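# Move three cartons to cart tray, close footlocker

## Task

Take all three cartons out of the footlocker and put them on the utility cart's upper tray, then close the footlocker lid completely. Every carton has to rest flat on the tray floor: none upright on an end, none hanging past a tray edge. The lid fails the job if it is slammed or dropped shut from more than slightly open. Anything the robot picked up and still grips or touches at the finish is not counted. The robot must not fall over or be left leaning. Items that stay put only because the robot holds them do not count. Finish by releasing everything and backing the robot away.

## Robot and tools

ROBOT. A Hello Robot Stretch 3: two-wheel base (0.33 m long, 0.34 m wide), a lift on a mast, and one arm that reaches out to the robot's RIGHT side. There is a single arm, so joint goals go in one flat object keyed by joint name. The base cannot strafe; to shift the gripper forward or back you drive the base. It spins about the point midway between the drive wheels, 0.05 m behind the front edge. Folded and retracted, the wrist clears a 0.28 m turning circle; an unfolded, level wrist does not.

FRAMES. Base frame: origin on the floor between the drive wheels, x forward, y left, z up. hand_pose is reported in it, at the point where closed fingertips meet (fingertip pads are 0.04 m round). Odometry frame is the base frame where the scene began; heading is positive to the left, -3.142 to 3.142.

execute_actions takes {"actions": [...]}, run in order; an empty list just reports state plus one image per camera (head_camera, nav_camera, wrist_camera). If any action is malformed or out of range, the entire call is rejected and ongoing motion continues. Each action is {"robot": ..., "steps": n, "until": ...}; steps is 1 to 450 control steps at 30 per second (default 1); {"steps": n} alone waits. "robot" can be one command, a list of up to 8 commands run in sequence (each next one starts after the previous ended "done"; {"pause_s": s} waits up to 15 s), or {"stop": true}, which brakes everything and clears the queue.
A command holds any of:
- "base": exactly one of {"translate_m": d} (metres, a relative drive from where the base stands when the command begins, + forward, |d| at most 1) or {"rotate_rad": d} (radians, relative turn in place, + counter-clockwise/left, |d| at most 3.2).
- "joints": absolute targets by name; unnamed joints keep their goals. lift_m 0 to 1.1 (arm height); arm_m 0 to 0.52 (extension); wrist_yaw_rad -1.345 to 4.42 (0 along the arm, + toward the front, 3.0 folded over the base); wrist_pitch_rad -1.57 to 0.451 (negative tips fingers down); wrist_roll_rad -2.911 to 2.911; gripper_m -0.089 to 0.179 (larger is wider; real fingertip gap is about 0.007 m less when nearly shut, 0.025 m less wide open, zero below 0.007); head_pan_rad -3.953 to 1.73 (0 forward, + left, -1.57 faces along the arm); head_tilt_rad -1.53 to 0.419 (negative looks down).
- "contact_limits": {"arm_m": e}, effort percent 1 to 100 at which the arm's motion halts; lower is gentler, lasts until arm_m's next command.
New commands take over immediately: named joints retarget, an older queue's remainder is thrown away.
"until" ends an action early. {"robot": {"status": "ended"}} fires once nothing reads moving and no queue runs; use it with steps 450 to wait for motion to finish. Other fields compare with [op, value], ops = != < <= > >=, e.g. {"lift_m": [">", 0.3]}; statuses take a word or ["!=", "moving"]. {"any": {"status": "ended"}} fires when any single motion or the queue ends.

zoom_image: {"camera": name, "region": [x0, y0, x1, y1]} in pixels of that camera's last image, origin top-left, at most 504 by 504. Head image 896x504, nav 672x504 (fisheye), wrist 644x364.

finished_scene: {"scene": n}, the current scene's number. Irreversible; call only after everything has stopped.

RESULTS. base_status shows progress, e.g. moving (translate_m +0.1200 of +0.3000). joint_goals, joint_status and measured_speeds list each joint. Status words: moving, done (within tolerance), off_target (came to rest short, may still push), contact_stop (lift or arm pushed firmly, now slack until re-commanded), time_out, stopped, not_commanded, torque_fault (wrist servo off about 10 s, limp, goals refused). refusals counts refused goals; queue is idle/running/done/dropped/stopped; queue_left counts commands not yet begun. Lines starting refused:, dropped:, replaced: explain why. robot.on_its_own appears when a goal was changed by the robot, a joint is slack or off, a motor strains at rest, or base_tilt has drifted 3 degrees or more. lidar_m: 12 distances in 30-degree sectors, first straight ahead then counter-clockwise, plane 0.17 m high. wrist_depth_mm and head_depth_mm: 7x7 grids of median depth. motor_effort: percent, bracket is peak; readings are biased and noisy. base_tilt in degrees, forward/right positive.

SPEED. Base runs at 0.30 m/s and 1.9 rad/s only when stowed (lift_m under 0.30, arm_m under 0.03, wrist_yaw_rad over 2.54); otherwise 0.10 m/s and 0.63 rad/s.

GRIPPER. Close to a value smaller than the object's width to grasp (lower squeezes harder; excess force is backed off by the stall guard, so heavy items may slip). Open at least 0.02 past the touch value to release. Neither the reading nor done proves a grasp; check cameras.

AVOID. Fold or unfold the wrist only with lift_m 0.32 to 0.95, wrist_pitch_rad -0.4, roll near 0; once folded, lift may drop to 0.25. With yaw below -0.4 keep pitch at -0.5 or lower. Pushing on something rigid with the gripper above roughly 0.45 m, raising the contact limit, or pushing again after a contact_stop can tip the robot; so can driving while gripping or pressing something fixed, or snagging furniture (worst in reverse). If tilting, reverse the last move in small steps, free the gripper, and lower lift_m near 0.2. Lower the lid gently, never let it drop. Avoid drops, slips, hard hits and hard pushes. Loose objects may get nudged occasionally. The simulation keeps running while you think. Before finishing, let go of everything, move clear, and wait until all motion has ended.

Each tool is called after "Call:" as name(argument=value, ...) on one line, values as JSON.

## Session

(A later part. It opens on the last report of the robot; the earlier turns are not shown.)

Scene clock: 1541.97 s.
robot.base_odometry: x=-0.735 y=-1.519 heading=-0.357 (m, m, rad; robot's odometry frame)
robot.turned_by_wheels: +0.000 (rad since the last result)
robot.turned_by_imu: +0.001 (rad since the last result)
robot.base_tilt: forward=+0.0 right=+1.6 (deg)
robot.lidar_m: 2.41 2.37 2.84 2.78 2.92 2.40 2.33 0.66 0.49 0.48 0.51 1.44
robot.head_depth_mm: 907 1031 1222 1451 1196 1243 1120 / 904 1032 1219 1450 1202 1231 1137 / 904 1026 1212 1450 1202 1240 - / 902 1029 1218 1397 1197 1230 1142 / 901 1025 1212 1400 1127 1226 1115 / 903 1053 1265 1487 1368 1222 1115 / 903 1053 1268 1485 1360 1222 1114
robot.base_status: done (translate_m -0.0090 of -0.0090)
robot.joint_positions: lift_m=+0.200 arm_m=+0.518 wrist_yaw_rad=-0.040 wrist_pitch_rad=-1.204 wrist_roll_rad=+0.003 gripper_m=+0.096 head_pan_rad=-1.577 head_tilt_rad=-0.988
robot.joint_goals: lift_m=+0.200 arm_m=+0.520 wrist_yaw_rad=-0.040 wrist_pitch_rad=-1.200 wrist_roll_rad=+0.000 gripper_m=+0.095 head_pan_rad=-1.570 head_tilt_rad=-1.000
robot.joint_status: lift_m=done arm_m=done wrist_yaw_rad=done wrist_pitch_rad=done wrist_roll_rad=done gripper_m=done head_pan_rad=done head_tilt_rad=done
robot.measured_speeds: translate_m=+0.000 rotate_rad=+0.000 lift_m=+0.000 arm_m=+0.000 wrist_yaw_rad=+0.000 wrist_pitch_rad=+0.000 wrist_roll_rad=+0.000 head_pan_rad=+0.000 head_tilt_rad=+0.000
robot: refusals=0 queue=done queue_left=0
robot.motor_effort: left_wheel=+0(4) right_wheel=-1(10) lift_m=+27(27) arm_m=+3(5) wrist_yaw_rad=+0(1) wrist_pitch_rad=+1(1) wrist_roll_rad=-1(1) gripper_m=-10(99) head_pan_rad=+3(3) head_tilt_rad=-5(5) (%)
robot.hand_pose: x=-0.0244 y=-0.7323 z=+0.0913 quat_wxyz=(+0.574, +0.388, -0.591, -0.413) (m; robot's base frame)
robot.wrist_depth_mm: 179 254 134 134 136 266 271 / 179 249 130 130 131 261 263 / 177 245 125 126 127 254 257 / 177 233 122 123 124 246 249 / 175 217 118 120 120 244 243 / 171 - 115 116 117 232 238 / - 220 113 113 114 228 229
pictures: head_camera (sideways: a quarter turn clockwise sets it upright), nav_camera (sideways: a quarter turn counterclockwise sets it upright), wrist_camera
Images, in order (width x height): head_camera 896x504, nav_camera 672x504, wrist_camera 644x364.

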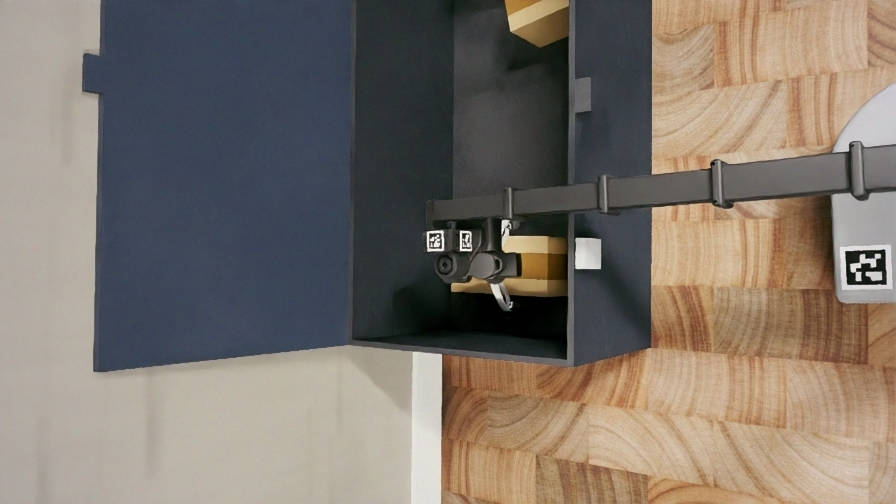

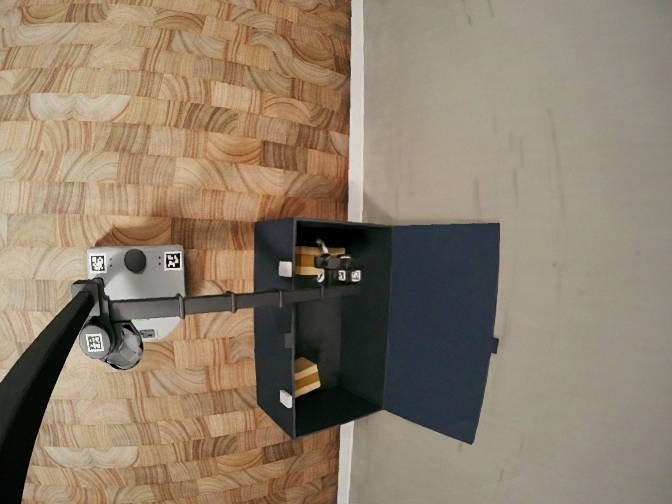

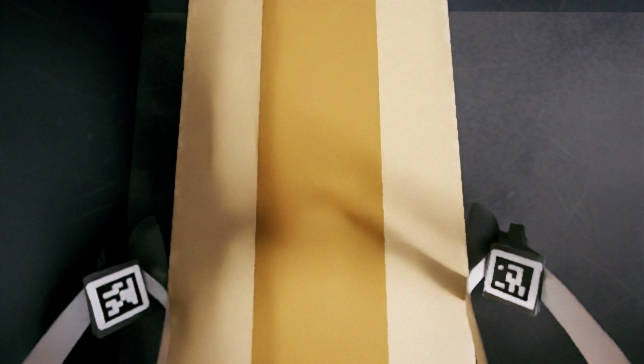

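Call:
execute_actions(actions=[{"robot":[{"joints":{"gripper_m":0.088}},{"pause_s":0.5},{"joints":{"lift_m":0.26}}],"steps":300,"until":{"robot":{"status":"ended"}}}])

Scene clock: 1549.93 s.
robot.base_odometry: x=-0.735 y=-1.519 heading=-0.357 (m, m, rad; robot's odometry frame)
robot.turned_by_wheels: +0.000 (rad since the last result)
robot.turned_by_imu: +0.002 (rad since the last result)
robot.base_tilt: forward=-0.1 right=+1.7 (deg)
robot.lidar_m: 2.42 2.37 2.83 2.79 2.92 2.40 2.34 0.66 0.50 0.48 0.50 1.44
robot.head_depth_mm: 905 1027 1222 1460 1200 1249 1121 / 903 1029 1221 1455 1197 1240 1131 / 903 1028 1218 1455 1198 1230 - / 901 1026 1220 1355 1201 1227 1148 / 903 1024 1218 1395 1131 1225 1113 / 900 1048 1266 1481 1357 1222 1110 / 900 1058 1263 1478 1354 1218 1109
robot.base_status: done (translate_m -0.0090 of -0.0090)
robot.joint_positions: lift_m=+0.259 arm_m=+0.518 wrist_yaw_rad=-0.039 wrist_pitch_rad=-1.227 wrist_roll_rad=-0.004 gripper_m=+0.092 head_pan_rad=-1.577 head_tilt_rad=-0.990
robot.joint_goals: lift_m=+0.260 arm_m=+0.520 wrist_yaw_rad=-0.040 wrist_pitch_rad=-1.200 wrist_roll_rad=+0.000 gripper_m=+0.092 head_pan_rad=-1.570 head_tilt_rad=-1.000
robot.joint_status: lift_m=done arm_m=done wrist_yaw_rad=done wrist_pitch_rad=done wrist_roll_rad=done gripper_m=done head_pan_rad=done head_tilt_rad=done
robot.measured_speeds: translate_m=+0.000 rotate_rad=+0.000 lift_m=+0.000 arm_m=+0.000 wrist_yaw_rad=+0.000 wrist_pitch_rad=-0.024 wrist_roll_rad=+0.000 head_pan_rad=+0.000 head_tilt_rad=+0.000
robot: refusals=0 queue=done queue_left=0
robot.motor_effort: left_wheel=-1(5) right_wheel=-2(11) lift_m=+64(71) arm_m=+2(3) wrist_yaw_rad=-1(2) wrist_pitch_rad=+11(13) wrist_roll_rad=+1(1) gripper_m=-19(99) head_pan_rad=+3(3) head_tilt_rad=-5(4) (%)
robot.hand_pose: x=-0.0241 y=-0.7264 z=+0.1485 quat_wxyz=(+0.571, +0.397, -0.585, -0.418) (m; robot's base frame)
robot.wrist_depth_mm: 177 252 287 287 303 302 309 / 177 254 160 163 173 321 323 / 177 253 151 153 160 312 308 / 177 252 143 145 150 304 303 / 176 232 134 137 140 296 300 / 175 - 127 129 133 291 293 / 170 270 121 123 126 282 288
pictures: head_camera (sideways: a quarter turn clockwise sets it upright), nav_camera (sideways: a quarter turn counterclockwise sets it upright), wrist_camera
Images, in order (width x height): head_camera 896x504, nav_camera 672x504, wrist_camera 644x364.

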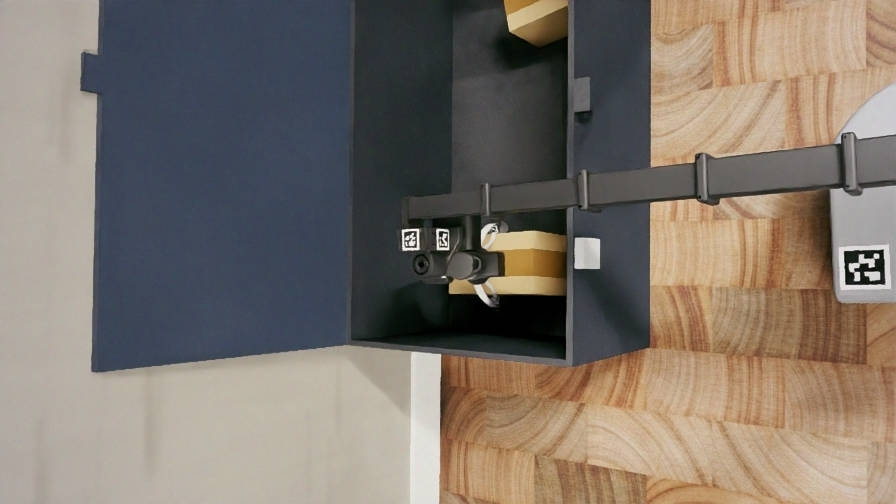

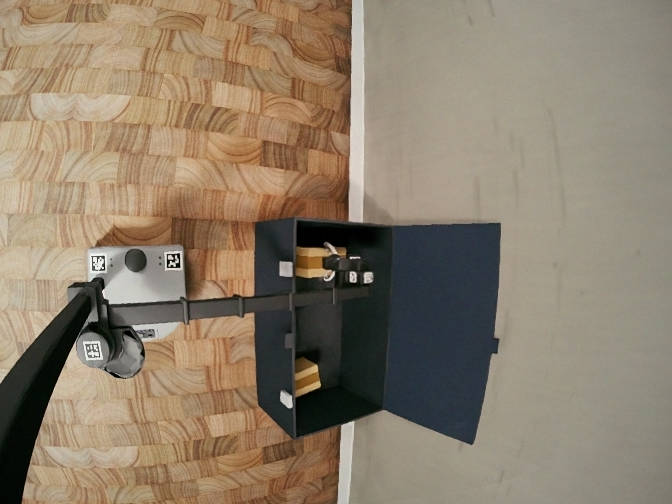

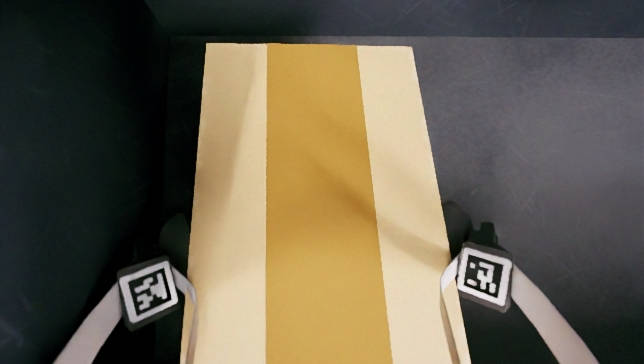

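Call:
execute_actions(actions=[])

Scene clock: 1554.97 s.
robot.base_odometry: x=-0.735 y=-1.519 heading=-0.357 (m, m, rad; robot's odometry frame)
robot.turned_by_wheels: +0.000 (rad since the last result)
robot.turned_by_imu: +0.001 (rad since the last result)
robot.base_tilt: forward=+0.0 right=+1.7 (deg)
robot.lidar_m: 2.42 2.36 2.84 2.78 2.91 2.40 2.34 0.66 0.49 0.48 0.50 1.43
robot.head_depth_mm: 903 1035 1217 1449 1197 1234 1121 / 902 1029 1215 1454 1201 1233 1138 / 903 1029 1210 1456 1195 1232 - / 900 1028 1218 1353 1204 1225 1150 / 904 1031 1219 1405 1136 1227 1113 / 903 1056 1270 1481 1359 1220 1109 / 904 1056 1267 1480 1357 1222 1113
robot.base_status: done (translate_m -0.0090 of -0.0090)
robot.joint_positions: lift_m=+0.259 arm_m=+0.518 wrist_yaw_rad=-0.039 wrist_pitch_rad=-1.228 wrist_roll_rad=-0.004 gripper_m=+0.092 head_pan_rad=-1.577 head_tilt_rad=-0.990
robot.joint_goals: lift_m=+0.260 arm_m=+0.520 wrist_yaw_rad=-0.040 wrist_pitch_rad=-1.200 wrist_roll_rad=+0.000 gripper_m=+0.092 head_pan_rad=-1.570 head_tilt_rad=-1.000
robot.joint_status: lift_m=done arm_m=done wrist_yaw_rad=done wrist_pitch_rad=done wrist_roll_rad=done gripper_m=done head_pan_rad=done head_tilt_rad=done
robot.measured_speeds: translate_m=+0.000 rotate_rad=+0.000 lift_m=+0.000 arm_m=+0.000 wrist_yaw_rad=+0.000 wrist_pitch_rad=+0.000 wrist_roll_rad=+0.000 head_pan_rad=+0.000 head_tilt_rad=+0.000
robot: refusals=0 queue=done queue_left=0
robot.motor_effort: left_wheel=-1(1) right_wheel=-2(2) lift_m=+64(64) arm_m=+2(2) wrist_yaw_rad=-1(1) wrist_pitch_rad=+11(12) wrist_roll_rad=+1(1) gripper_m=-19(19) head_pan_rad=+3(3) head_tilt_rad=-4(4) (%)
robot.hand_pose: x=-0.0241 y=-0.7264 z=+0.1485 quat_wxyz=(+0.571, +0.397, -0.584, -0.418) (m; robot's base frame)
robot.wrist_depth_mm: 177 254 283 288 292 309 307 / 178 253 156 160 167 320 322 / 177 251 149 151 158 310 315 / 177 252 141 143 148 305 306 / 176 232 133 136 140 296 301 / 176 - 127 130 133 291 292 / 169 269 121 124 127 285 286
pictures: head_camera (sideways: a quarter turn clockwise sets it upright), nav_camera (sideways: a quarter turn counterclockwise sets it upright), wrist_camera
Images, in order (width x height): head_camera 896x504, nav_camera 672x504, wrist_camera 644x364.

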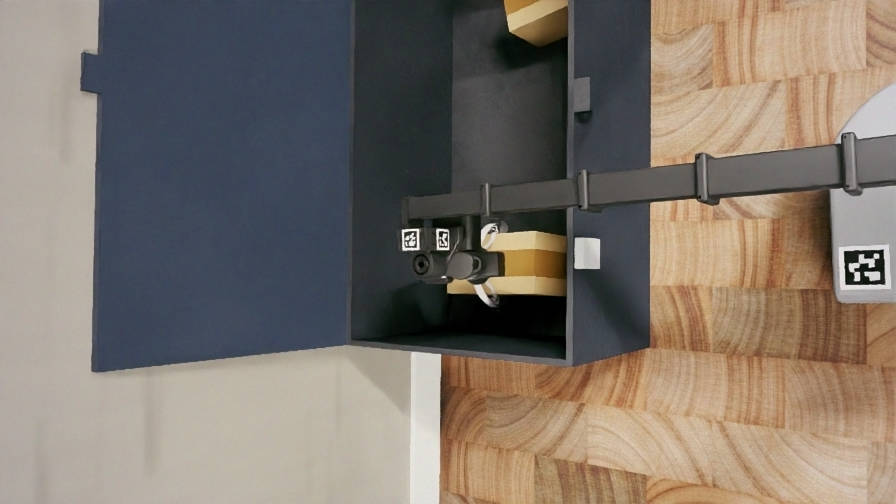

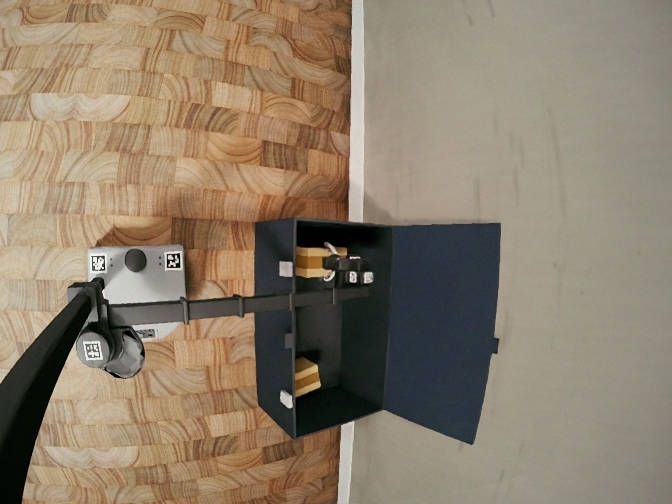

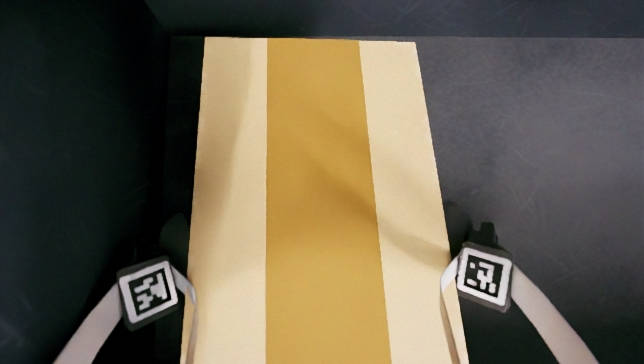

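Call:
execute_actions(actions=[{"robot":{"joints":{"lift_m":1.095}},"steps":300,"until":{"robot":{"lift_m":[">",0.6]}}},{"robot":{"joints":{"arm_m":0.0}},"steps":200,"until":{"robot":{"arm_m":["<",0.35]}}},{"robot":[{"base":{"rotate_rad":2.319},"joints":{"head_tilt_rad":-0.6,"head_pan_rad":-0.5}},{"base":{"translate_m":1.0}}],"steps":450,"until":{"robot":{"status":"ended"}}}])

Call:
execute_actions(actions=[{"robot":[{"base":{"translate_m":1.0}},{"base":{"translate_m":0.319}},{"base":{"rotate_rad":0.444},"joints":{"head_tilt_rad":-0.8,"head_pan_rad":-1.57,"wrist_yaw_rad":0}}],"steps":450,"until":{"robot":{"status":"ended"}}},{"steps":300,"until":{"robot":{"status":"ended"}}}])

Scene clock: 1598.80 s.
robot.base_odometry: x=-1.114 y=-0.599 heading=+1.962 (m, m, rad; robot's odometry frame)
robot.turned_by_wheels: +2.319 (rad since the last result)
robot.turned_by_imu: +2.278 (rad since the last result)
robot.base_tilt: forward=+2.3 right=+2.6 (deg)
robot.lidar_m: 1.57 1.66 1.65 1.90 1.68 1.19 1.36 3.08 2.72 2.42 2.08 1.31
robot.head_depth_mm: 1694 1833 2034 2180 1848 1508 1273 / 1734 1869 2070 2220 1835 1503 1279 / 1770 1917 2125 2258 1828 1514 1276 / 1795 1897 1790 1918 1832 1501 1278 / 1822 1940 1523 1620 1729 1504 1280 / 1875 1840 1780 1850 1763 1499 1271 / 1918 1650 1856 1979 1840 1504 1272
robot.base_status: moving (translate_m +0.9951 of +1.0000)
robot.joint_positions: lift_m=+1.094 arm_m=+0.000 wrist_yaw_rad=-0.040 wrist_pitch_rad=-1.227 wrist_roll_rad=-0.004 gripper_m=+0.092 head_pan_rad=-0.507 head_tilt_rad=-0.606
robot.joint_goals: lift_m=+1.095 arm_m=+0.000 wrist_yaw_rad=-0.040 wrist_pitch_rad=-1.200 wrist_roll_rad=+0.000 gripper_m=+0.092 head_pan_rad=-0.500 head_tilt_rad=-0.600
robot.joint_status: lift_m=done arm_m=done wrist_yaw_rad=done wrist_pitch_rad=done wrist_roll_rad=done gripper_m=done head_pan_rad=done head_tilt_rad=done
robot.measured_speeds: translate_m=+0.041 rotate_rad=+0.000 lift_m=+0.000 arm_m=+0.000 wrist_yaw_rad=+0.000 wrist_pitch_rad=+0.000 wrist_roll_rad=+0.000 head_pan_rad=+0.000 head_tilt_rad=+0.000
robot: refusals=0 queue=running queue_left=0
robot.motor_effort: left_wheel=-3(7) right_wheel=+2(10) lift_m=+64(62) arm_m=-4(2) wrist_yaw_rad=-1(1) wrist_pitch_rad=+11(11) wrist_roll_rad=+1(1) gripper_m=-18(19) head_pan_rad=+3(42) head_tilt_rad=+2(27) (%)
robot.hand_pose: x=-0.0241 y=-0.2088 z=+0.9835 quat_wxyz=(+0.571, +0.397, -0.585, -0.418) (m; robot's base frame)
robot.wrist_depth_mm: - - - - - - - / - - 157 160 168 - - / - - 148 152 157 - - / - - 140 144 148 - - / - - 133 136 139 - - / - - 127 129 133 - - / - - 122 123 127 - -
pictures: head_camera (sideways: a quarter turn clockwise sets it upright), nav_camera (sideways: a quarter turn counterclockwise sets it upright), wrist_camera
Images, in order (width x height): head_camera 896x504, nav_camera 672x504, wrist_camera 644x364.

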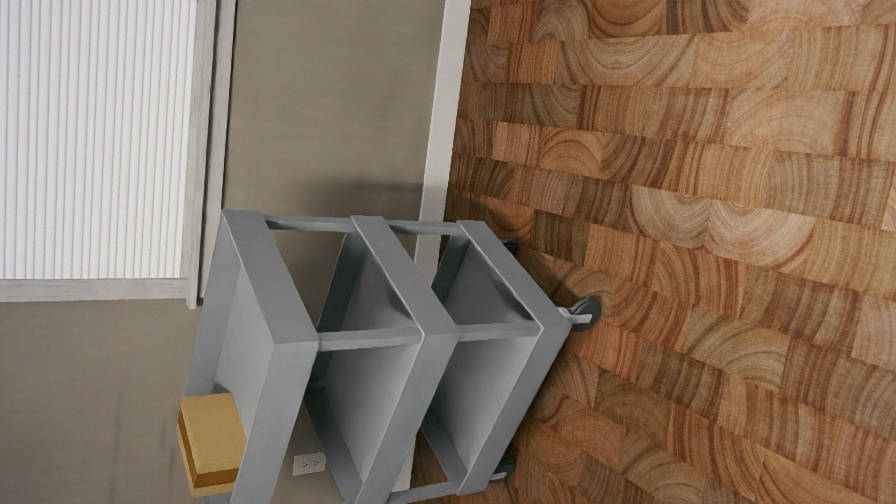

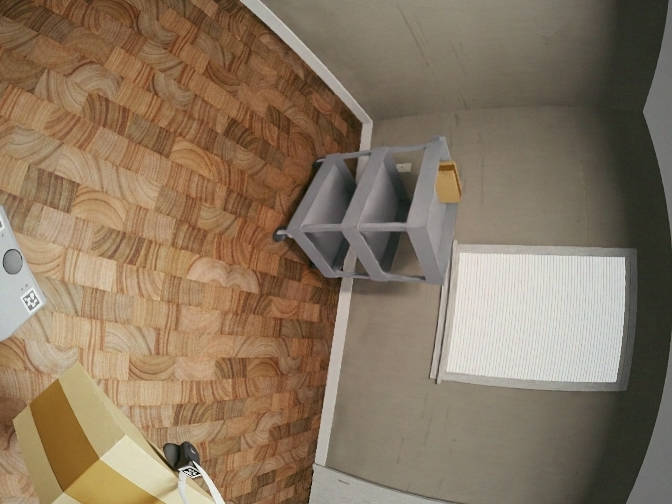

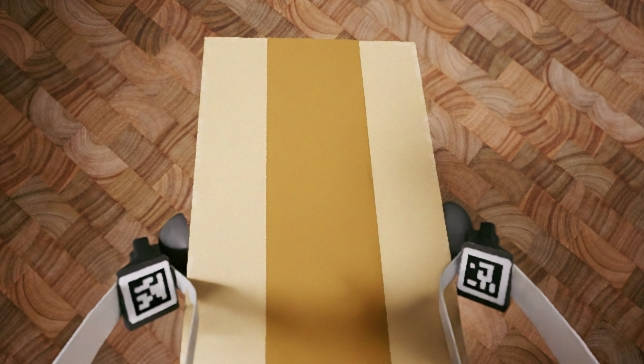

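Scene clock: 1615.47 s.
robot.base_odometry: x=-1.618 y=+0.620 heading=+2.406 (m, m, rad; robot's odometry frame)
robot.turned_by_wheels: +0.444 (rad since the last result)
robot.turned_by_imu: +0.438 (rad since the last result)
robot.base_tilt: forward=+0.0 right=+1.6 (deg)
robot.lidar_m: 0.76 0.75 0.83 1.28 2.34 2.33 4.02 2.77 0.47 0.45 0.48 0.93
robot.head_depth_mm: - - - - - - 1205 / - - - - - - - / - - - - - - - / 1067 1148 - - - - - / 1023 1105 877 708 364 - - / 993 1075 714 684 937 1109 1126 / 957 1042 662 670 918 895 1152
robot.base_status: done (rotate_rad +0.4439 of +0.4440)
robot.joint_positions: lift_m=+1.094 arm_m=+0.000 wrist_yaw_rad=-0.002 wrist_pitch_rad=-1.227 wrist_roll_rad=-0.004 gripper_m=+0.092 head_pan_rad=-1.563 head_tilt_rad=-0.790
robot.joint_goals: lift_m=+1.095 arm_m=+0.000 wrist_yaw_rad=+0.000 wrist_pitch_rad=-1.200 wrist_roll_rad=+0.000 gripper_m=+0.092 head_pan_rad=-1.570 head_tilt_rad=-0.800
robot.joint_status: lift_m=done arm_m=done wrist_yaw_rad=done wrist_pitch_rad=done wrist_roll_rad=done gripper_m=done head_pan_rad=done head_tilt_rad=done
robot.measured_speeds: translate_m=+0.000 rotate_rad=+0.000 lift_m=+0.000 arm_m=+0.000 wrist_yaw_rad=+0.000 wrist_pitch_rad=+0.000 wrist_roll_rad=+0.000 head_pan_rad=+0.000 head_tilt_rad=+0.000
robot: refusals=0 queue=done queue_left=0
robot.motor_effort: left_wheel=-3(7) right_wheel=+2(9) lift_m=+65(64) arm_m=-4(3) wrist_yaw_rad=+1(4) wrist_pitch_rad=+11(11) wrist_roll_rad=+1(1) gripper_m=-19(19) head_pan_rad=-3(42) head_tilt_rad=-5(17) (%)
robot.hand_pose: x=-0.0217 y=-0.2089 z=+0.9835 quat_wxyz=(+0.579, +0.407, -0.577, -0.407) (m; robot's base frame)
robot.wrist_depth_mm: - 391 362 365 362 376 - / - 705 157 161 169 - - / - - 149 151 158 - - / - - 141 143 148 - - / - - 134 136 139 - - / - - 127 129 133 - - / 926 - 121 124 126 - -
pictures: head_camera (sideways: a quarter turn clockwise sets it upright), nav_camera (sideways: a quarter turn counterclockwise sets it upright), wrist_camera
Images, in order (width x height): head_camera 896x504, nav_camera 672x504, wrist_camera 644x364.

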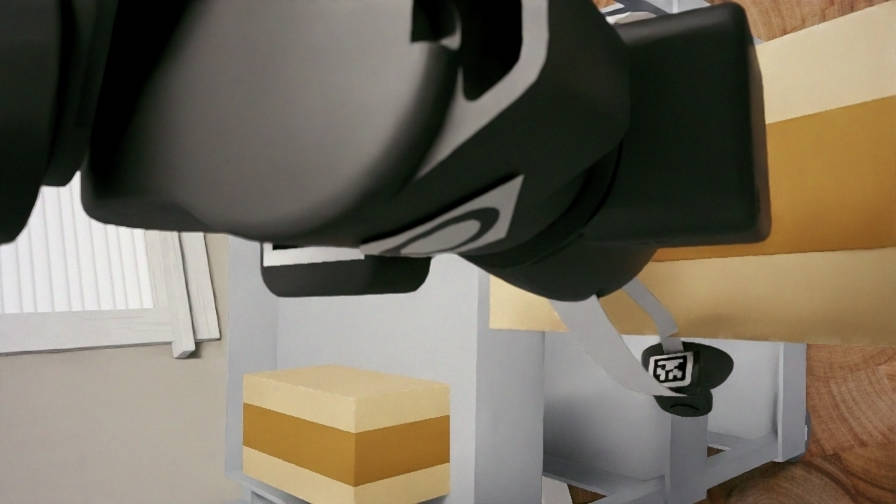

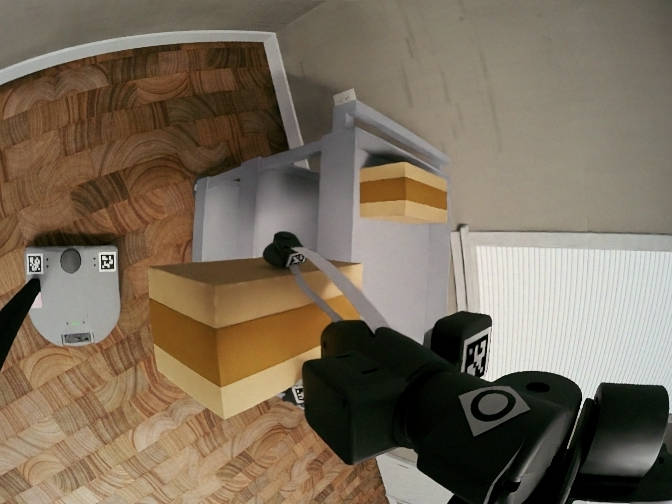

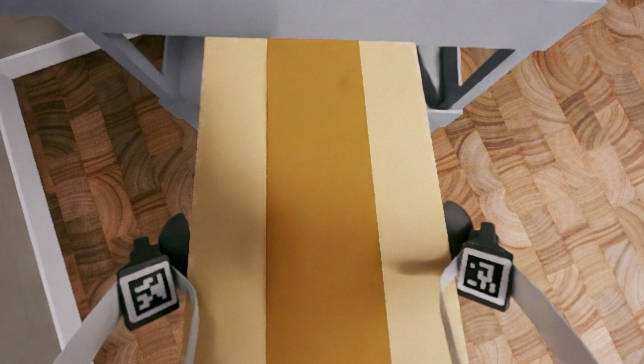

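Call:
execute_actions(actions=[{"robot":[{"base":{"translate_m":0.015},"joints":{"arm_m":0.455}},{"joints":{"lift_m":1.03}}],"steps":300,"until":{"robot":{"status":"ended"}}}])

Scene clock: 1630.60 s.
robot.base_odometry: x=-1.629 y=+0.630 heading=+2.406 (m, m, rad; robot's odometry frame)
robot.turned_by_wheels: +0.000 (rad since the last result)
robot.turned_by_imu: +0.002 (rad since the last result)
robot.base_tilt: forward=+0.0 right=+1.7 (deg)
robot.lidar_m: 0.74 0.74 0.81 1.26 2.37 2.35 4.03 2.76 0.47 0.45 0.48 0.92
robot.head_depth_mm: 1249 1347 890 716 925 905 1159 / 1159 1272 886 713 946 906 1138 / 1139 1223 798 694 943 903 1135 / - 909 614 646 944 900 1135 / 1016 1104 836 692 940 895 1128 / 984 1069 688 672 935 895 1126 / 957 1035 661 669 906 898 1167
robot.base_status: done (translate_m +0.0150 of +0.0150)
robot.joint_positions: lift_m=+1.030 arm_m=+0.455 wrist_yaw_rad=-0.001 wrist_pitch_rad=-1.227 wrist_roll_rad=-0.004 gripper_m=+0.092 head_pan_rad=-1.563 head_tilt_rad=-0.790
robot.joint_goals: lift_m=+1.030 arm_m=+0.455 wrist_yaw_rad=+0.000 wrist_pitch_rad=-1.200 wrist_roll_rad=+0.000 gripper_m=+0.092 head_pan_rad=-1.570 head_tilt_rad=-0.800
robot.joint_status: lift_m=done arm_m=done wrist_yaw_rad=done wrist_pitch_rad=done wrist_roll_rad=done gripper_m=done head_pan_rad=done head_tilt_rad=done
robot.measured_speeds: translate_m=+0.000 rotate_rad=+0.000 lift_m=+0.000 arm_m=+0.000 wrist_yaw_rad=+0.000 wrist_pitch_rad=+0.000 wrist_roll_rad=+0.000 head_pan_rad=+0.000 head_tilt_rad=+0.000
robot: refusals=0 queue=done queue_left=0
robot.motor_effort: left_wheel=-3(4) right_wheel=+2(7) lift_m=+39(66) arm_m=+2(3) wrist_yaw_rad=+1(2) wrist_pitch_rad=+11(11) wrist_roll_rad=+1(1) gripper_m=-18(19) head_pan_rad=-3(3) head_tilt_rad=-5(6) (%)
robot.hand_pose: x=-0.0217 y=-0.6633 z=+0.9194 quat_wxyz=(+0.579, +0.408, -0.577, -0.407) (m; robot's base frame)
robot.wrist_depth_mm: 309 312 320 317 323 325 332 / 181 232 157 160 167 314 323 / 177 214 148 151 157 307 315 / 173 215 141 144 148 302 304 / 169 199 133 136 140 296 298 / 165 - 127 130 133 289 288 / 162 230 121 124 127 280 289
pictures: head_camera (sideways: a quarter turn clockwise sets it upright), nav_camera (sideways: a quarter turn counterclockwise sets it upright), wrist_camera
Images, in order (width x height): head_camera 896x504, nav_camera 672x504, wrist_camera 644x364.

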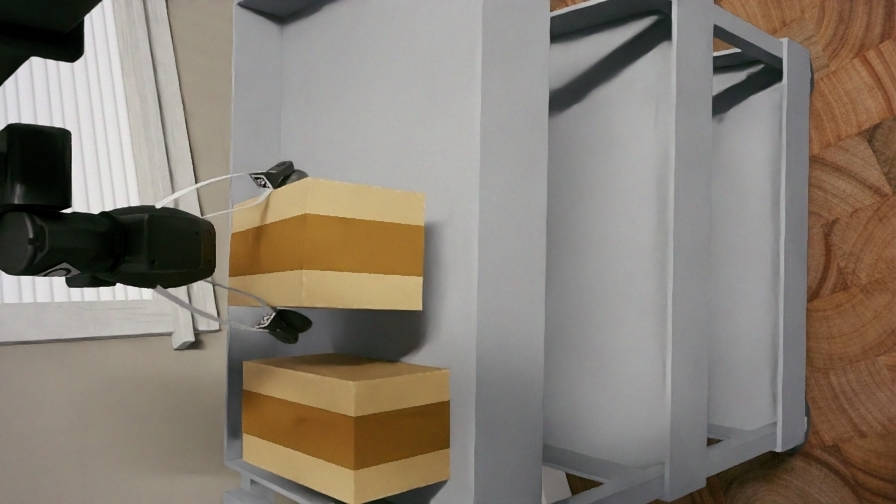

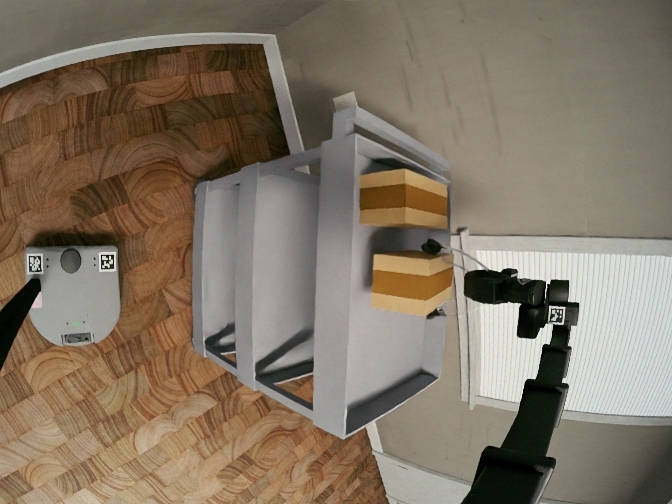

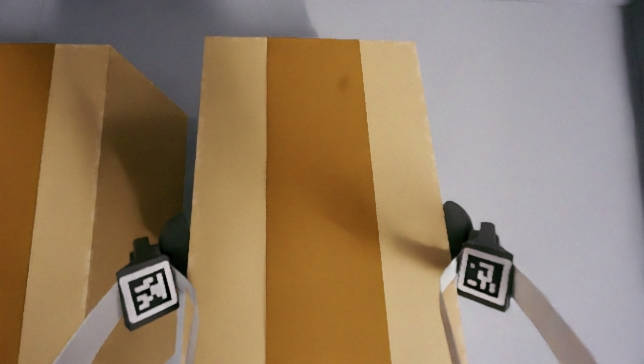

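Call:
execute_actions(actions=[{"robot":{"joints":{"lift_m":0.992}},"steps":100,"until":{"robot":{"status":"ended"}}},{"steps":10},{"robot":[{"joints":{"gripper_m":0.145}},{"joints":{"lift_m":1.09}}],"steps":200,"until":{"robot":{"status":"ended"}}}])

Scene clock: 1641.27 s.
robot.base_odometry: x=-1.629 y=+0.630 heading=+2.406 (m, m, rad; robot's odometry frame)
robot.turned_by_wheels: +0.000 (rad since the last result)
robot.turned_by_imu: +0.002 (rad since the last result)
robot.base_tilt: forward=-0.1 right=+1.7 (deg)
robot.lidar_m: 0.74 0.74 0.81 1.26 2.37 2.34 4.02 2.76 0.47 0.45 0.48 0.92
robot.head_depth_mm: 1193 1359 892 716 930 907 1163 / 1151 1271 889 713 948 907 1138 / 1100 1192 857 693 943 899 1135 / - 1144 669 664 944 902 1133 / 1009 1111 848 689 937 899 1133 / 987 1069 688 672 935 897 1126 / 955 1036 663 669 906 894 1163
robot.base_status: done (translate_m +0.0150 of +0.0150)
robot.joint_positions: lift_m=+1.090 arm_m=+0.455 wrist_yaw_rad=-0.001 wrist_pitch_rad=-1.206 wrist_roll_rad=+0.000 gripper_m=+0.145 head_pan_rad=-1.563 head_tilt_rad=-0.791
robot.joint_goals: lift_m=+1.090 arm_m=+0.455 wrist_yaw_rad=+0.000 wrist_pitch_rad=-1.200 wrist_roll_rad=+0.000 gripper_m=+0.145 head_pan_rad=-1.570 head_tilt_rad=-0.800
robot.joint_status: lift_m=done arm_m=done wrist_yaw_rad=done wrist_pitch_rad=done wrist_roll_rad=done gripper_m=done head_pan_rad=done head_tilt_rad=done
robot.measured_speeds: translate_m=+0.000 rotate_rad=+0.000 lift_m=+0.000 arm_m=+0.000 wrist_yaw_rad=+0.000 wrist_pitch_rad=+0.000 wrist_roll_rad=+0.000 head_pan_rad=+0.000 head_tilt_rad=+0.000
robot: refusals=0 queue=done queue_left=0
robot.motor_effort: left_wheel=-3(3) right_wheel=+3(2) lift_m=+53(55) arm_m=+2(3) wrist_yaw_rad=+1(1) wrist_pitch_rad=+3(14) wrist_roll_rad=+0(1) gripper_m=+0(81) head_pan_rad=-3(3) head_tilt_rad=-6(3) (%)
robot.hand_pose: x=-0.0217 y=-0.6686 z=+0.9803 quat_wxyz=(+0.582, +0.401, -0.582, -0.402) (m; robot's base frame)
robot.wrist_depth_mm: 335 369 364 359 361 357 353 / 336 376 376 386 384 391 375 / 242 245 364 247 378 381 372 / 238 238 305 242 365 370 366 / 229 233 304 234 358 364 359 / 223 - 304 228 347 - 349 / 217 219 301 221 338 340 339
pictures: head_camera (sideways: a quarter turn clockwise sets it upright), nav_camera (sideways: a quarter turn counterclockwise sets it upright), wrist_camera
Images, in order (width x height): head_camera 896x504, nav_camera 672x504, wrist_camera 644x364.

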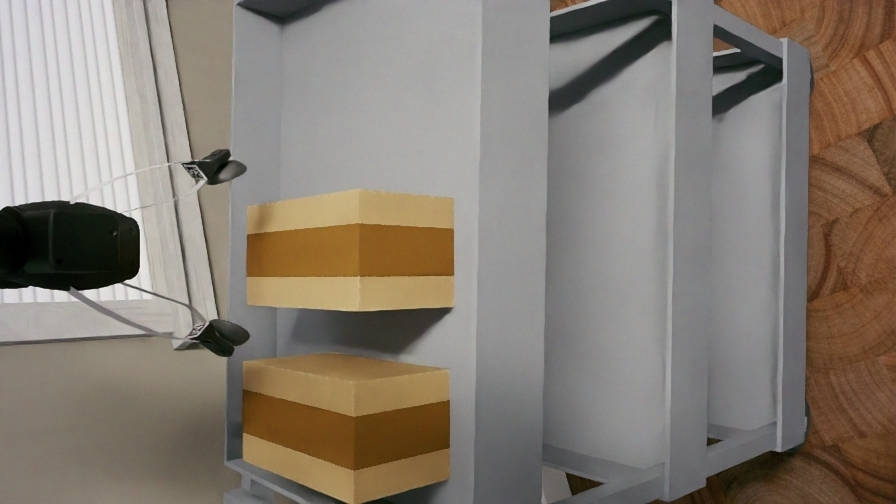

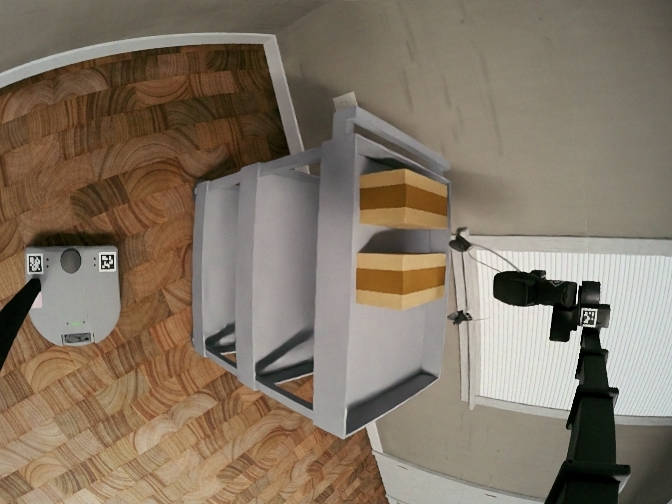

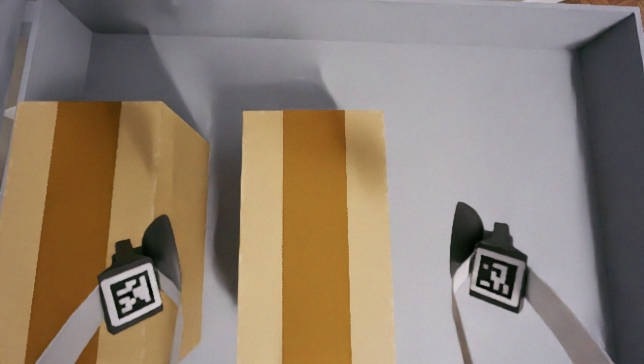

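Call:
execute_actions(actions=[{"robot":{"joints":{"arm_m":0.0,"gripper_m":0.05,"head_tilt_rad":-1.0}},"steps":200,"until":{"robot":{"arm_m":["<",0.1]}}},{"robot":[{"joints":{"arm_m":0,"lift_m":0.93,"wrist_pitch_rad":-0.4},"base":{"rotate_rad":-0.596}},{"joints":{"lift_m":0.28,"wrist_yaw_rad":2.78},"base":{"translate_m":-0.48}},{"base":{"translate_m":-0.8}},{"base":{"translate_m":-0.8}},{"base":{"rotate_rad":-2.167}},{"joints":{"lift_m":0.6}},{"joints":{"wrist_yaw_rad":0.3,"gripper_m":0.165}},{"joints":{"wrist_pitch_rad":-1.2,"arm_m":0.42}}],"steps":450,"until":{"robot":{"status":"ended"}}},{"steps":450,"until":{"robot":{"status":"ended"}}}])

Scene clock: 1693.47 s.
robot.base_odometry: x=-1.135 y=-1.390 heading=-0.357 (m, m, rad; robot's odometry frame)
robot.turned_by_wheels: -2.763 (rad since the last result)
robot.turned_by_imu: -2.698 (rad since the last result)
robot.base_tilt: forward=+0.0 right=+1.6 (deg)
robot.lidar_m: 2.84 2.74 2.88 2.21 2.10 1.97 1.92 1.29 0.47 0.45 0.48 0.68
robot.head_depth_mm: 874 1022 1227 1486 1375 1242 1124 / 871 994 1196 1480 1401 - - / 873 997 - 1441 1223 1217 1150 / 876 997 - 1455 1241 1216 1136 / 878 999 1178 1433 1341 1212 1115 / 878 1001 1185 1431 1343 1209 1109 / 881 999 1184 1431 1340 1202 1112
robot.base_status: done (rotate_rad -2.1669 of -2.1670)
robot.joint_positions: lift_m=+0.600 arm_m=+0.420 wrist_yaw_rad=+0.300 wrist_pitch_rad=-1.202 wrist_roll_rad=+0.000 gripper_m=+0.165 head_pan_rad=-1.564 head_tilt_rad=-0.988
robot.joint_goals: lift_m=+0.600 arm_m=+0.420 wrist_yaw_rad=+0.300 wrist_pitch_rad=-1.200 wrist_roll_rad=+0.000 gripper_m=+0.165 head_pan_rad=-1.570 head_tilt_rad=-1.000
robot.joint_status: lift_m=done arm_m=moving wrist_yaw_rad=done wrist_pitch_rad=moving wrist_roll_rad=done gripper_m=done head_pan_rad=done head_tilt_rad=done
robot.measured_speeds: translate_m=+0.000 rotate_rad=+0.000 lift_m=+0.000 arm_m=+0.000 wrist_yaw_rad=+0.000 wrist_pitch_rad=+0.000 wrist_roll_rad=+0.000 head_pan_rad=+0.000 head_tilt_rad=+0.000
robot: refusals=0 queue=running queue_left=0
robot.motor_effort: left_wheel=+2(10) right_wheel=-4(13) lift_m=+53(56) arm_m=+3(4) wrist_yaw_rad=+0(4) wrist_pitch_rad=+0(7) wrist_roll_rad=+0(0) gripper_m=+0(84) head_pan_rad=-3(3) head_tilt_rad=-6(19) (%)
robot.hand_pose: x=-0.0010 y=-0.6314 z=+0.4906 quat_wxyz=(+0.636, +0.483, -0.516, -0.309) (m; robot's base frame)
robot.wrist_depth_mm: 550 594 490 423 368 335 308 / 573 668 688 567 464 399 366 / 619 658 654 677 641 486 479 / 622 642 644 656 657 466 612 / 633 638 632 619 590 403 681 / 417 560 609 615 506 - 647 / 310 352 444 567 565 348 631
pictures: head_camera (sideways: a quarter turn clockwise sets it upright), nav_camera (sideways: a quarter turn counterclockwise sets it upright), wrist_camera
Images, in order (width x height): head_camera 896x504, nav_camera 672x504, wrist_camera 644x364.

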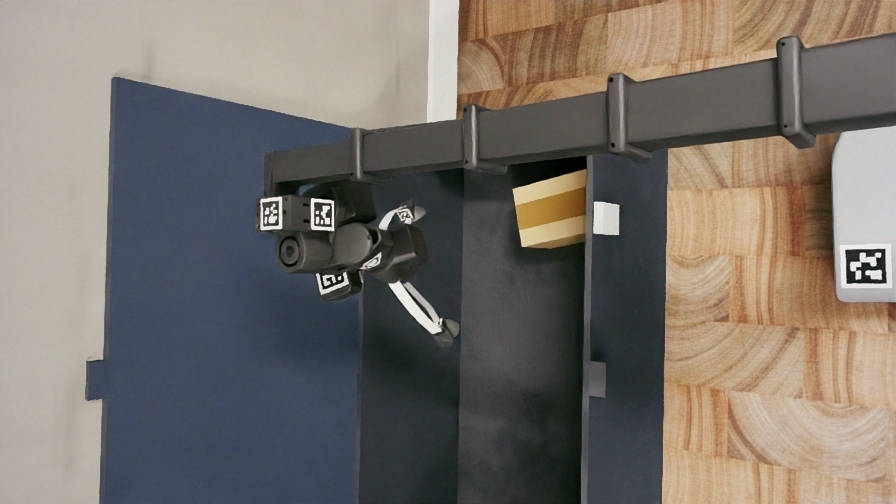

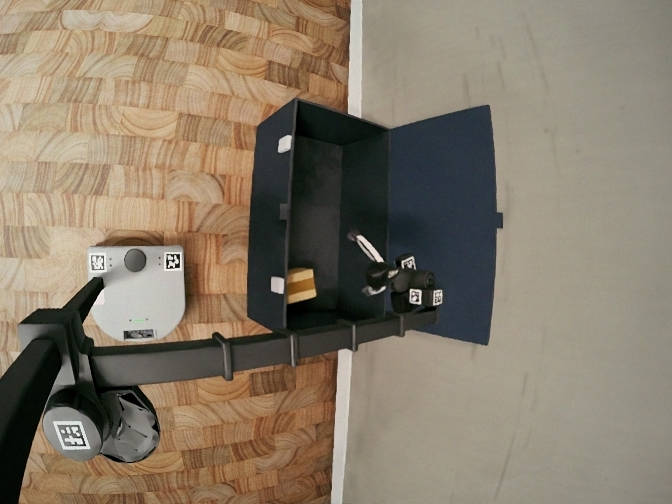

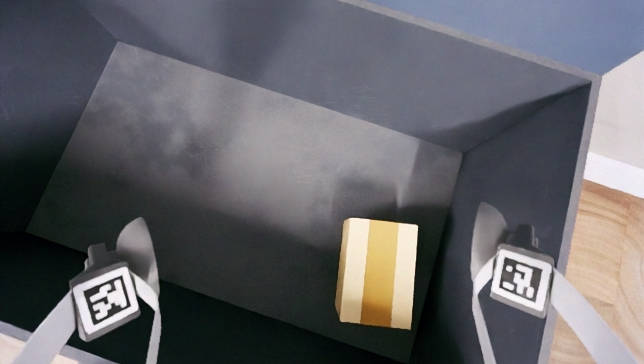

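Call:
execute_actions(actions=[{"robot":[{"base":{"translate_m":-0.102},"joints":{"wrist_yaw_rad":0.22,"arm_m":0.398,"gripper_m":0.155,"lift_m":0.47}},{"joints":{"lift_m":0.31}}],"steps":300,"until":{"robot":{"status":"ended"}}}])

Scene clock: 1711.77 s.
robot.base_odometry: x=-1.231 y=-1.355 heading=-0.357 (m, m, rad; robot's odometry frame)
robot.turned_by_wheels: +0.000 (rad since the last result)
robot.turned_by_imu: +0.002 (rad since the last result)
robot.base_tilt: forward=+0.0 right=+1.7 (deg)
robot.lidar_m: 2.93 2.83 2.90 2.07 2.08 1.87 1.82 1.29 0.46 0.45 0.47 0.67
robot.head_depth_mm: 870 1015 1223 1477 1378 1237 1120 / 871 1015 1220 1476 1381 1233 1136 / 870 992 1205 1432 1372 1231 - / 871 994 1173 1376 1110 1211 1143 / 871 994 1177 1439 1239 1202 1110 / 873 995 1178 1427 1337 1210 1112 / 875 997 1180 1424 1336 1198 1108
robot.base_status: done (translate_m -0.1020 of -0.1020)
robot.joint_positions: lift_m=+0.310 arm_m=+0.398 wrist_yaw_rad=+0.223 wrist_pitch_rad=-1.203 wrist_roll_rad=+0.000 gripper_m=+0.155 head_pan_rad=-1.564 head_tilt_rad=-0.988
robot.joint_goals: lift_m=+0.310 arm_m=+0.398 wrist_yaw_rad=+0.220 wrist_pitch_rad=-1.200 wrist_roll_rad=+0.000 gripper_m=+0.155 head_pan_rad=-1.570 head_tilt_rad=-1.000
robot.joint_status: lift_m=done arm_m=done wrist_yaw_rad=done wrist_pitch_rad=done wrist_roll_rad=done gripper_m=done head_pan_rad=done head_tilt_rad=done
robot.measured_speeds: translate_m=+0.000 rotate_rad=+0.000 lift_m=+0.000 arm_m=+0.000 wrist_yaw_rad=+0.000 wrist_pitch_rad=+0.000 wrist_roll_rad=+0.000 head_pan_rad=+0.000 head_tilt_rad=+0.000
robot: refusals=0 queue=done queue_left=0
robot.motor_effort: left_wheel=+1(1) right_wheel=-4(10) lift_m=+27(51) arm_m=-4(4) wrist_yaw_rad=-3(4) wrist_pitch_rad=+1(1) wrist_roll_rad=+0(0) gripper_m=+0(50) head_pan_rad=-3(3) head_tilt_rad=-5(5) (%)
robot.hand_pose: x=-0.0062 y=-0.6113 z=+0.2014 quat_wxyz=(+0.624, +0.462, -0.535, -0.333) (m; robot's base frame)
robot.wrist_depth_mm: 380 384 382 387 388 310 189 / 365 368 372 376 373 290 180 / 357 358 360 368 371 268 171 / 346 353 350 233 355 247 163 / 335 345 342 230 319 204 157 / 328 - 330 221 291 - 147 / 305 323 320 216 268 199 136
pictures: head_camera (sideways: a quarter turn clockwise sets it upright), nav_camera (sideways: a quarter turn counterclockwise sets it upright), wrist_camera
Images, in order (width x height): head_camera 896x504, nav_camera 672x504, wrist_camera 644x364.

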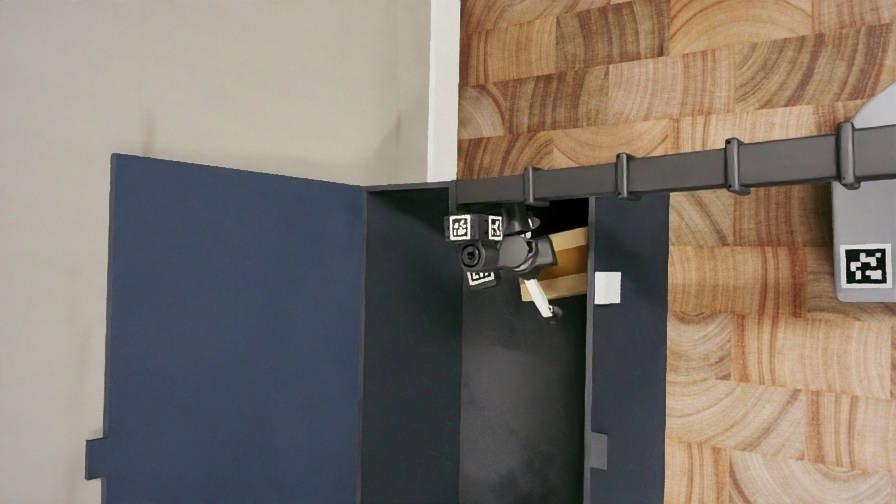

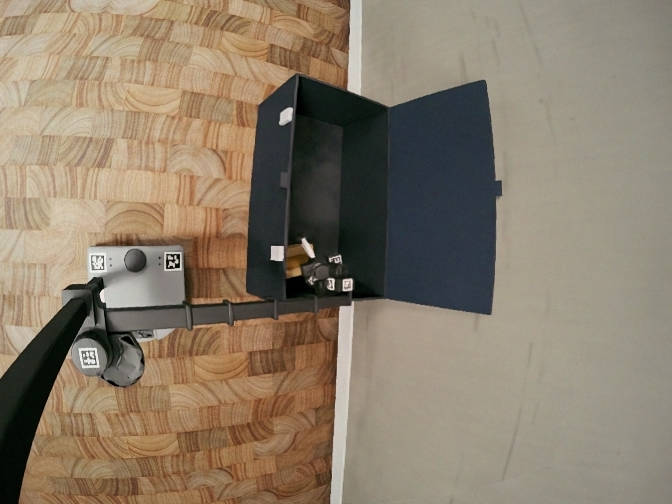

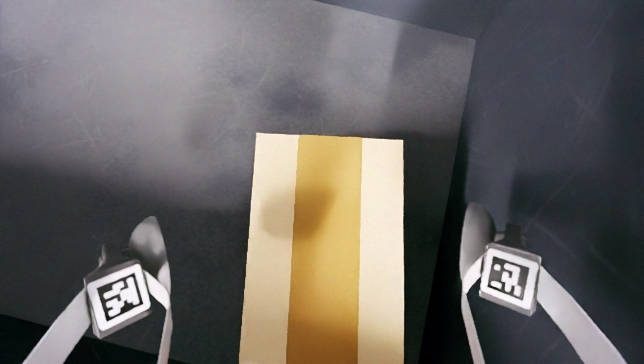

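Call:
execute_actions(actions=[{"robot":[{"base":{"translate_m":-0.004},"joints":{"wrist_yaw_rad":0.18}},{"joints":{"lift_m":0.205}}],"steps":300,"until":{"robot":{"status":"ended"}}}])

Scene clock: 1726.80 s.
robot.base_odometry: x=-1.235 y=-1.353 heading=-0.357 (m, m, rad; robot's odometry frame)
robot.turned_by_wheels: +0.000 (rad since the last result)
robot.turned_by_imu: +0.001 (rad since the last result)
robot.base_tilt: forward=+0.0 right=+1.7 (deg)
robot.lidar_m: 2.93 2.83 2.88 2.07 2.08 1.86 1.82 1.28 0.46 0.45 0.47 0.67
robot.head_depth_mm: 867 1016 1219 1476 1384 1240 1125 / 871 1017 1225 1471 1380 1236 1130 / 872 997 1211 1466 1352 1228 - / 873 996 1175 1444 1050 1216 1138 / 872 996 1179 1433 1254 1211 1115 / 875 996 1174 1426 1332 1210 1114 / 873 995 1184 1428 1343 1205 1108
robot.base_status: done (translate_m -0.0040 of -0.0040)
robot.joint_positions: lift_m=+0.205 arm_m=+0.398 wrist_yaw_rad=+0.183 wrist_pitch_rad=-1.203 wrist_roll_rad=+0.000 gripper_m=+0.155 head_pan_rad=-1.564 head_tilt_rad=-0.988
robot.joint_goals: lift_m=+0.205 arm_m=+0.398 wrist_yaw_rad=+0.180 wrist_pitch_rad=-1.200 wrist_roll_rad=+0.000 gripper_m=+0.155 head_pan_rad=-1.570 head_tilt_rad=-1.000
robot.joint_status: lift_m=done arm_m=done wrist_yaw_rad=done wrist_pitch_rad=done wrist_roll_rad=done gripper_m=done head_pan_rad=done head_tilt_rad=done
robot.measured_speeds: translate_m=+0.000 rotate_rad=+0.000 lift_m=+0.000 arm_m=+0.000 wrist_yaw_rad=+0.000 wrist_pitch_rad=+0.000 wrist_roll_rad=+0.000 head_pan_rad=+0.000 head_tilt_rad=+0.000
robot: refusals=0 queue=done queue_left=0
robot.motor_effort: left_wheel=+1(3) right_wheel=-4(9) lift_m=+26(26) arm_m=-3(3) wrist_yaw_rad=-3(5) wrist_pitch_rad=+1(1) wrist_roll_rad=+0(0) gripper_m=+0(0) head_pan_rad=-3(3) head_tilt_rad=-6(5) (%)
robot.hand_pose: x=-0.0090 y=-0.6119 z=+0.0964 quat_wxyz=(+0.617, +0.452, -0.544, -0.346) (m; robot's base frame)
robot.wrist_depth_mm: 262 265 268 271 270 271 172 / 255 259 134 134 136 259 166 / 249 251 130 130 133 244 158 / 245 244 126 127 128 230 152 / 238 237 123 124 124 192 147 / 229 - 119 120 121 - 139 / 225 223 117 117 118 183 130
pictures: head_camera (sideways: a quarter turn clockwise sets it upright), nav_camera (sideways: a quarter turn counterclockwise sets it upright), wrist_camera
Images, in order (width x height): head_camera 896x504, nav_camera 672x504, wrist_camera 644x364.

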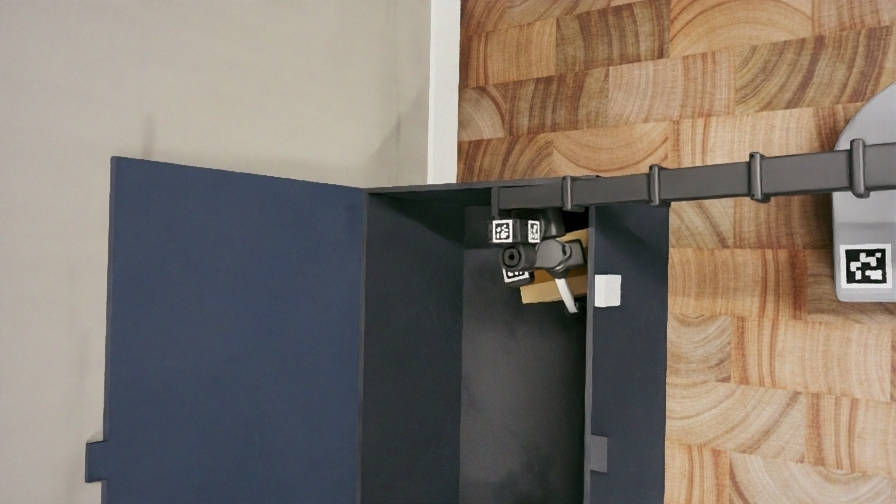

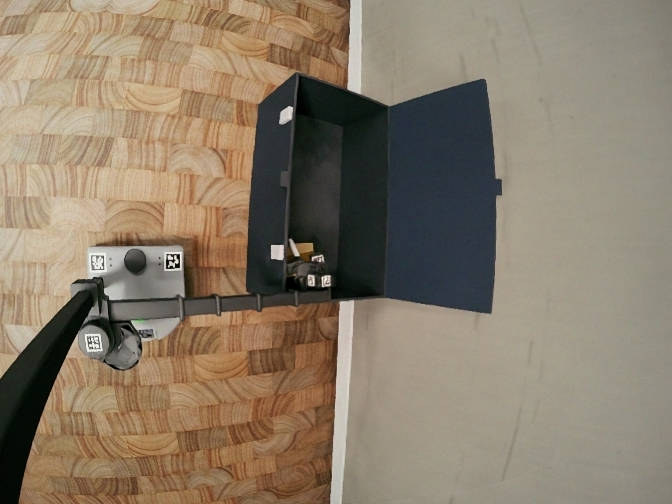

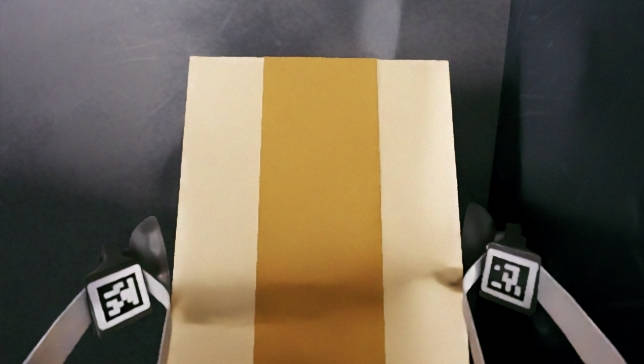

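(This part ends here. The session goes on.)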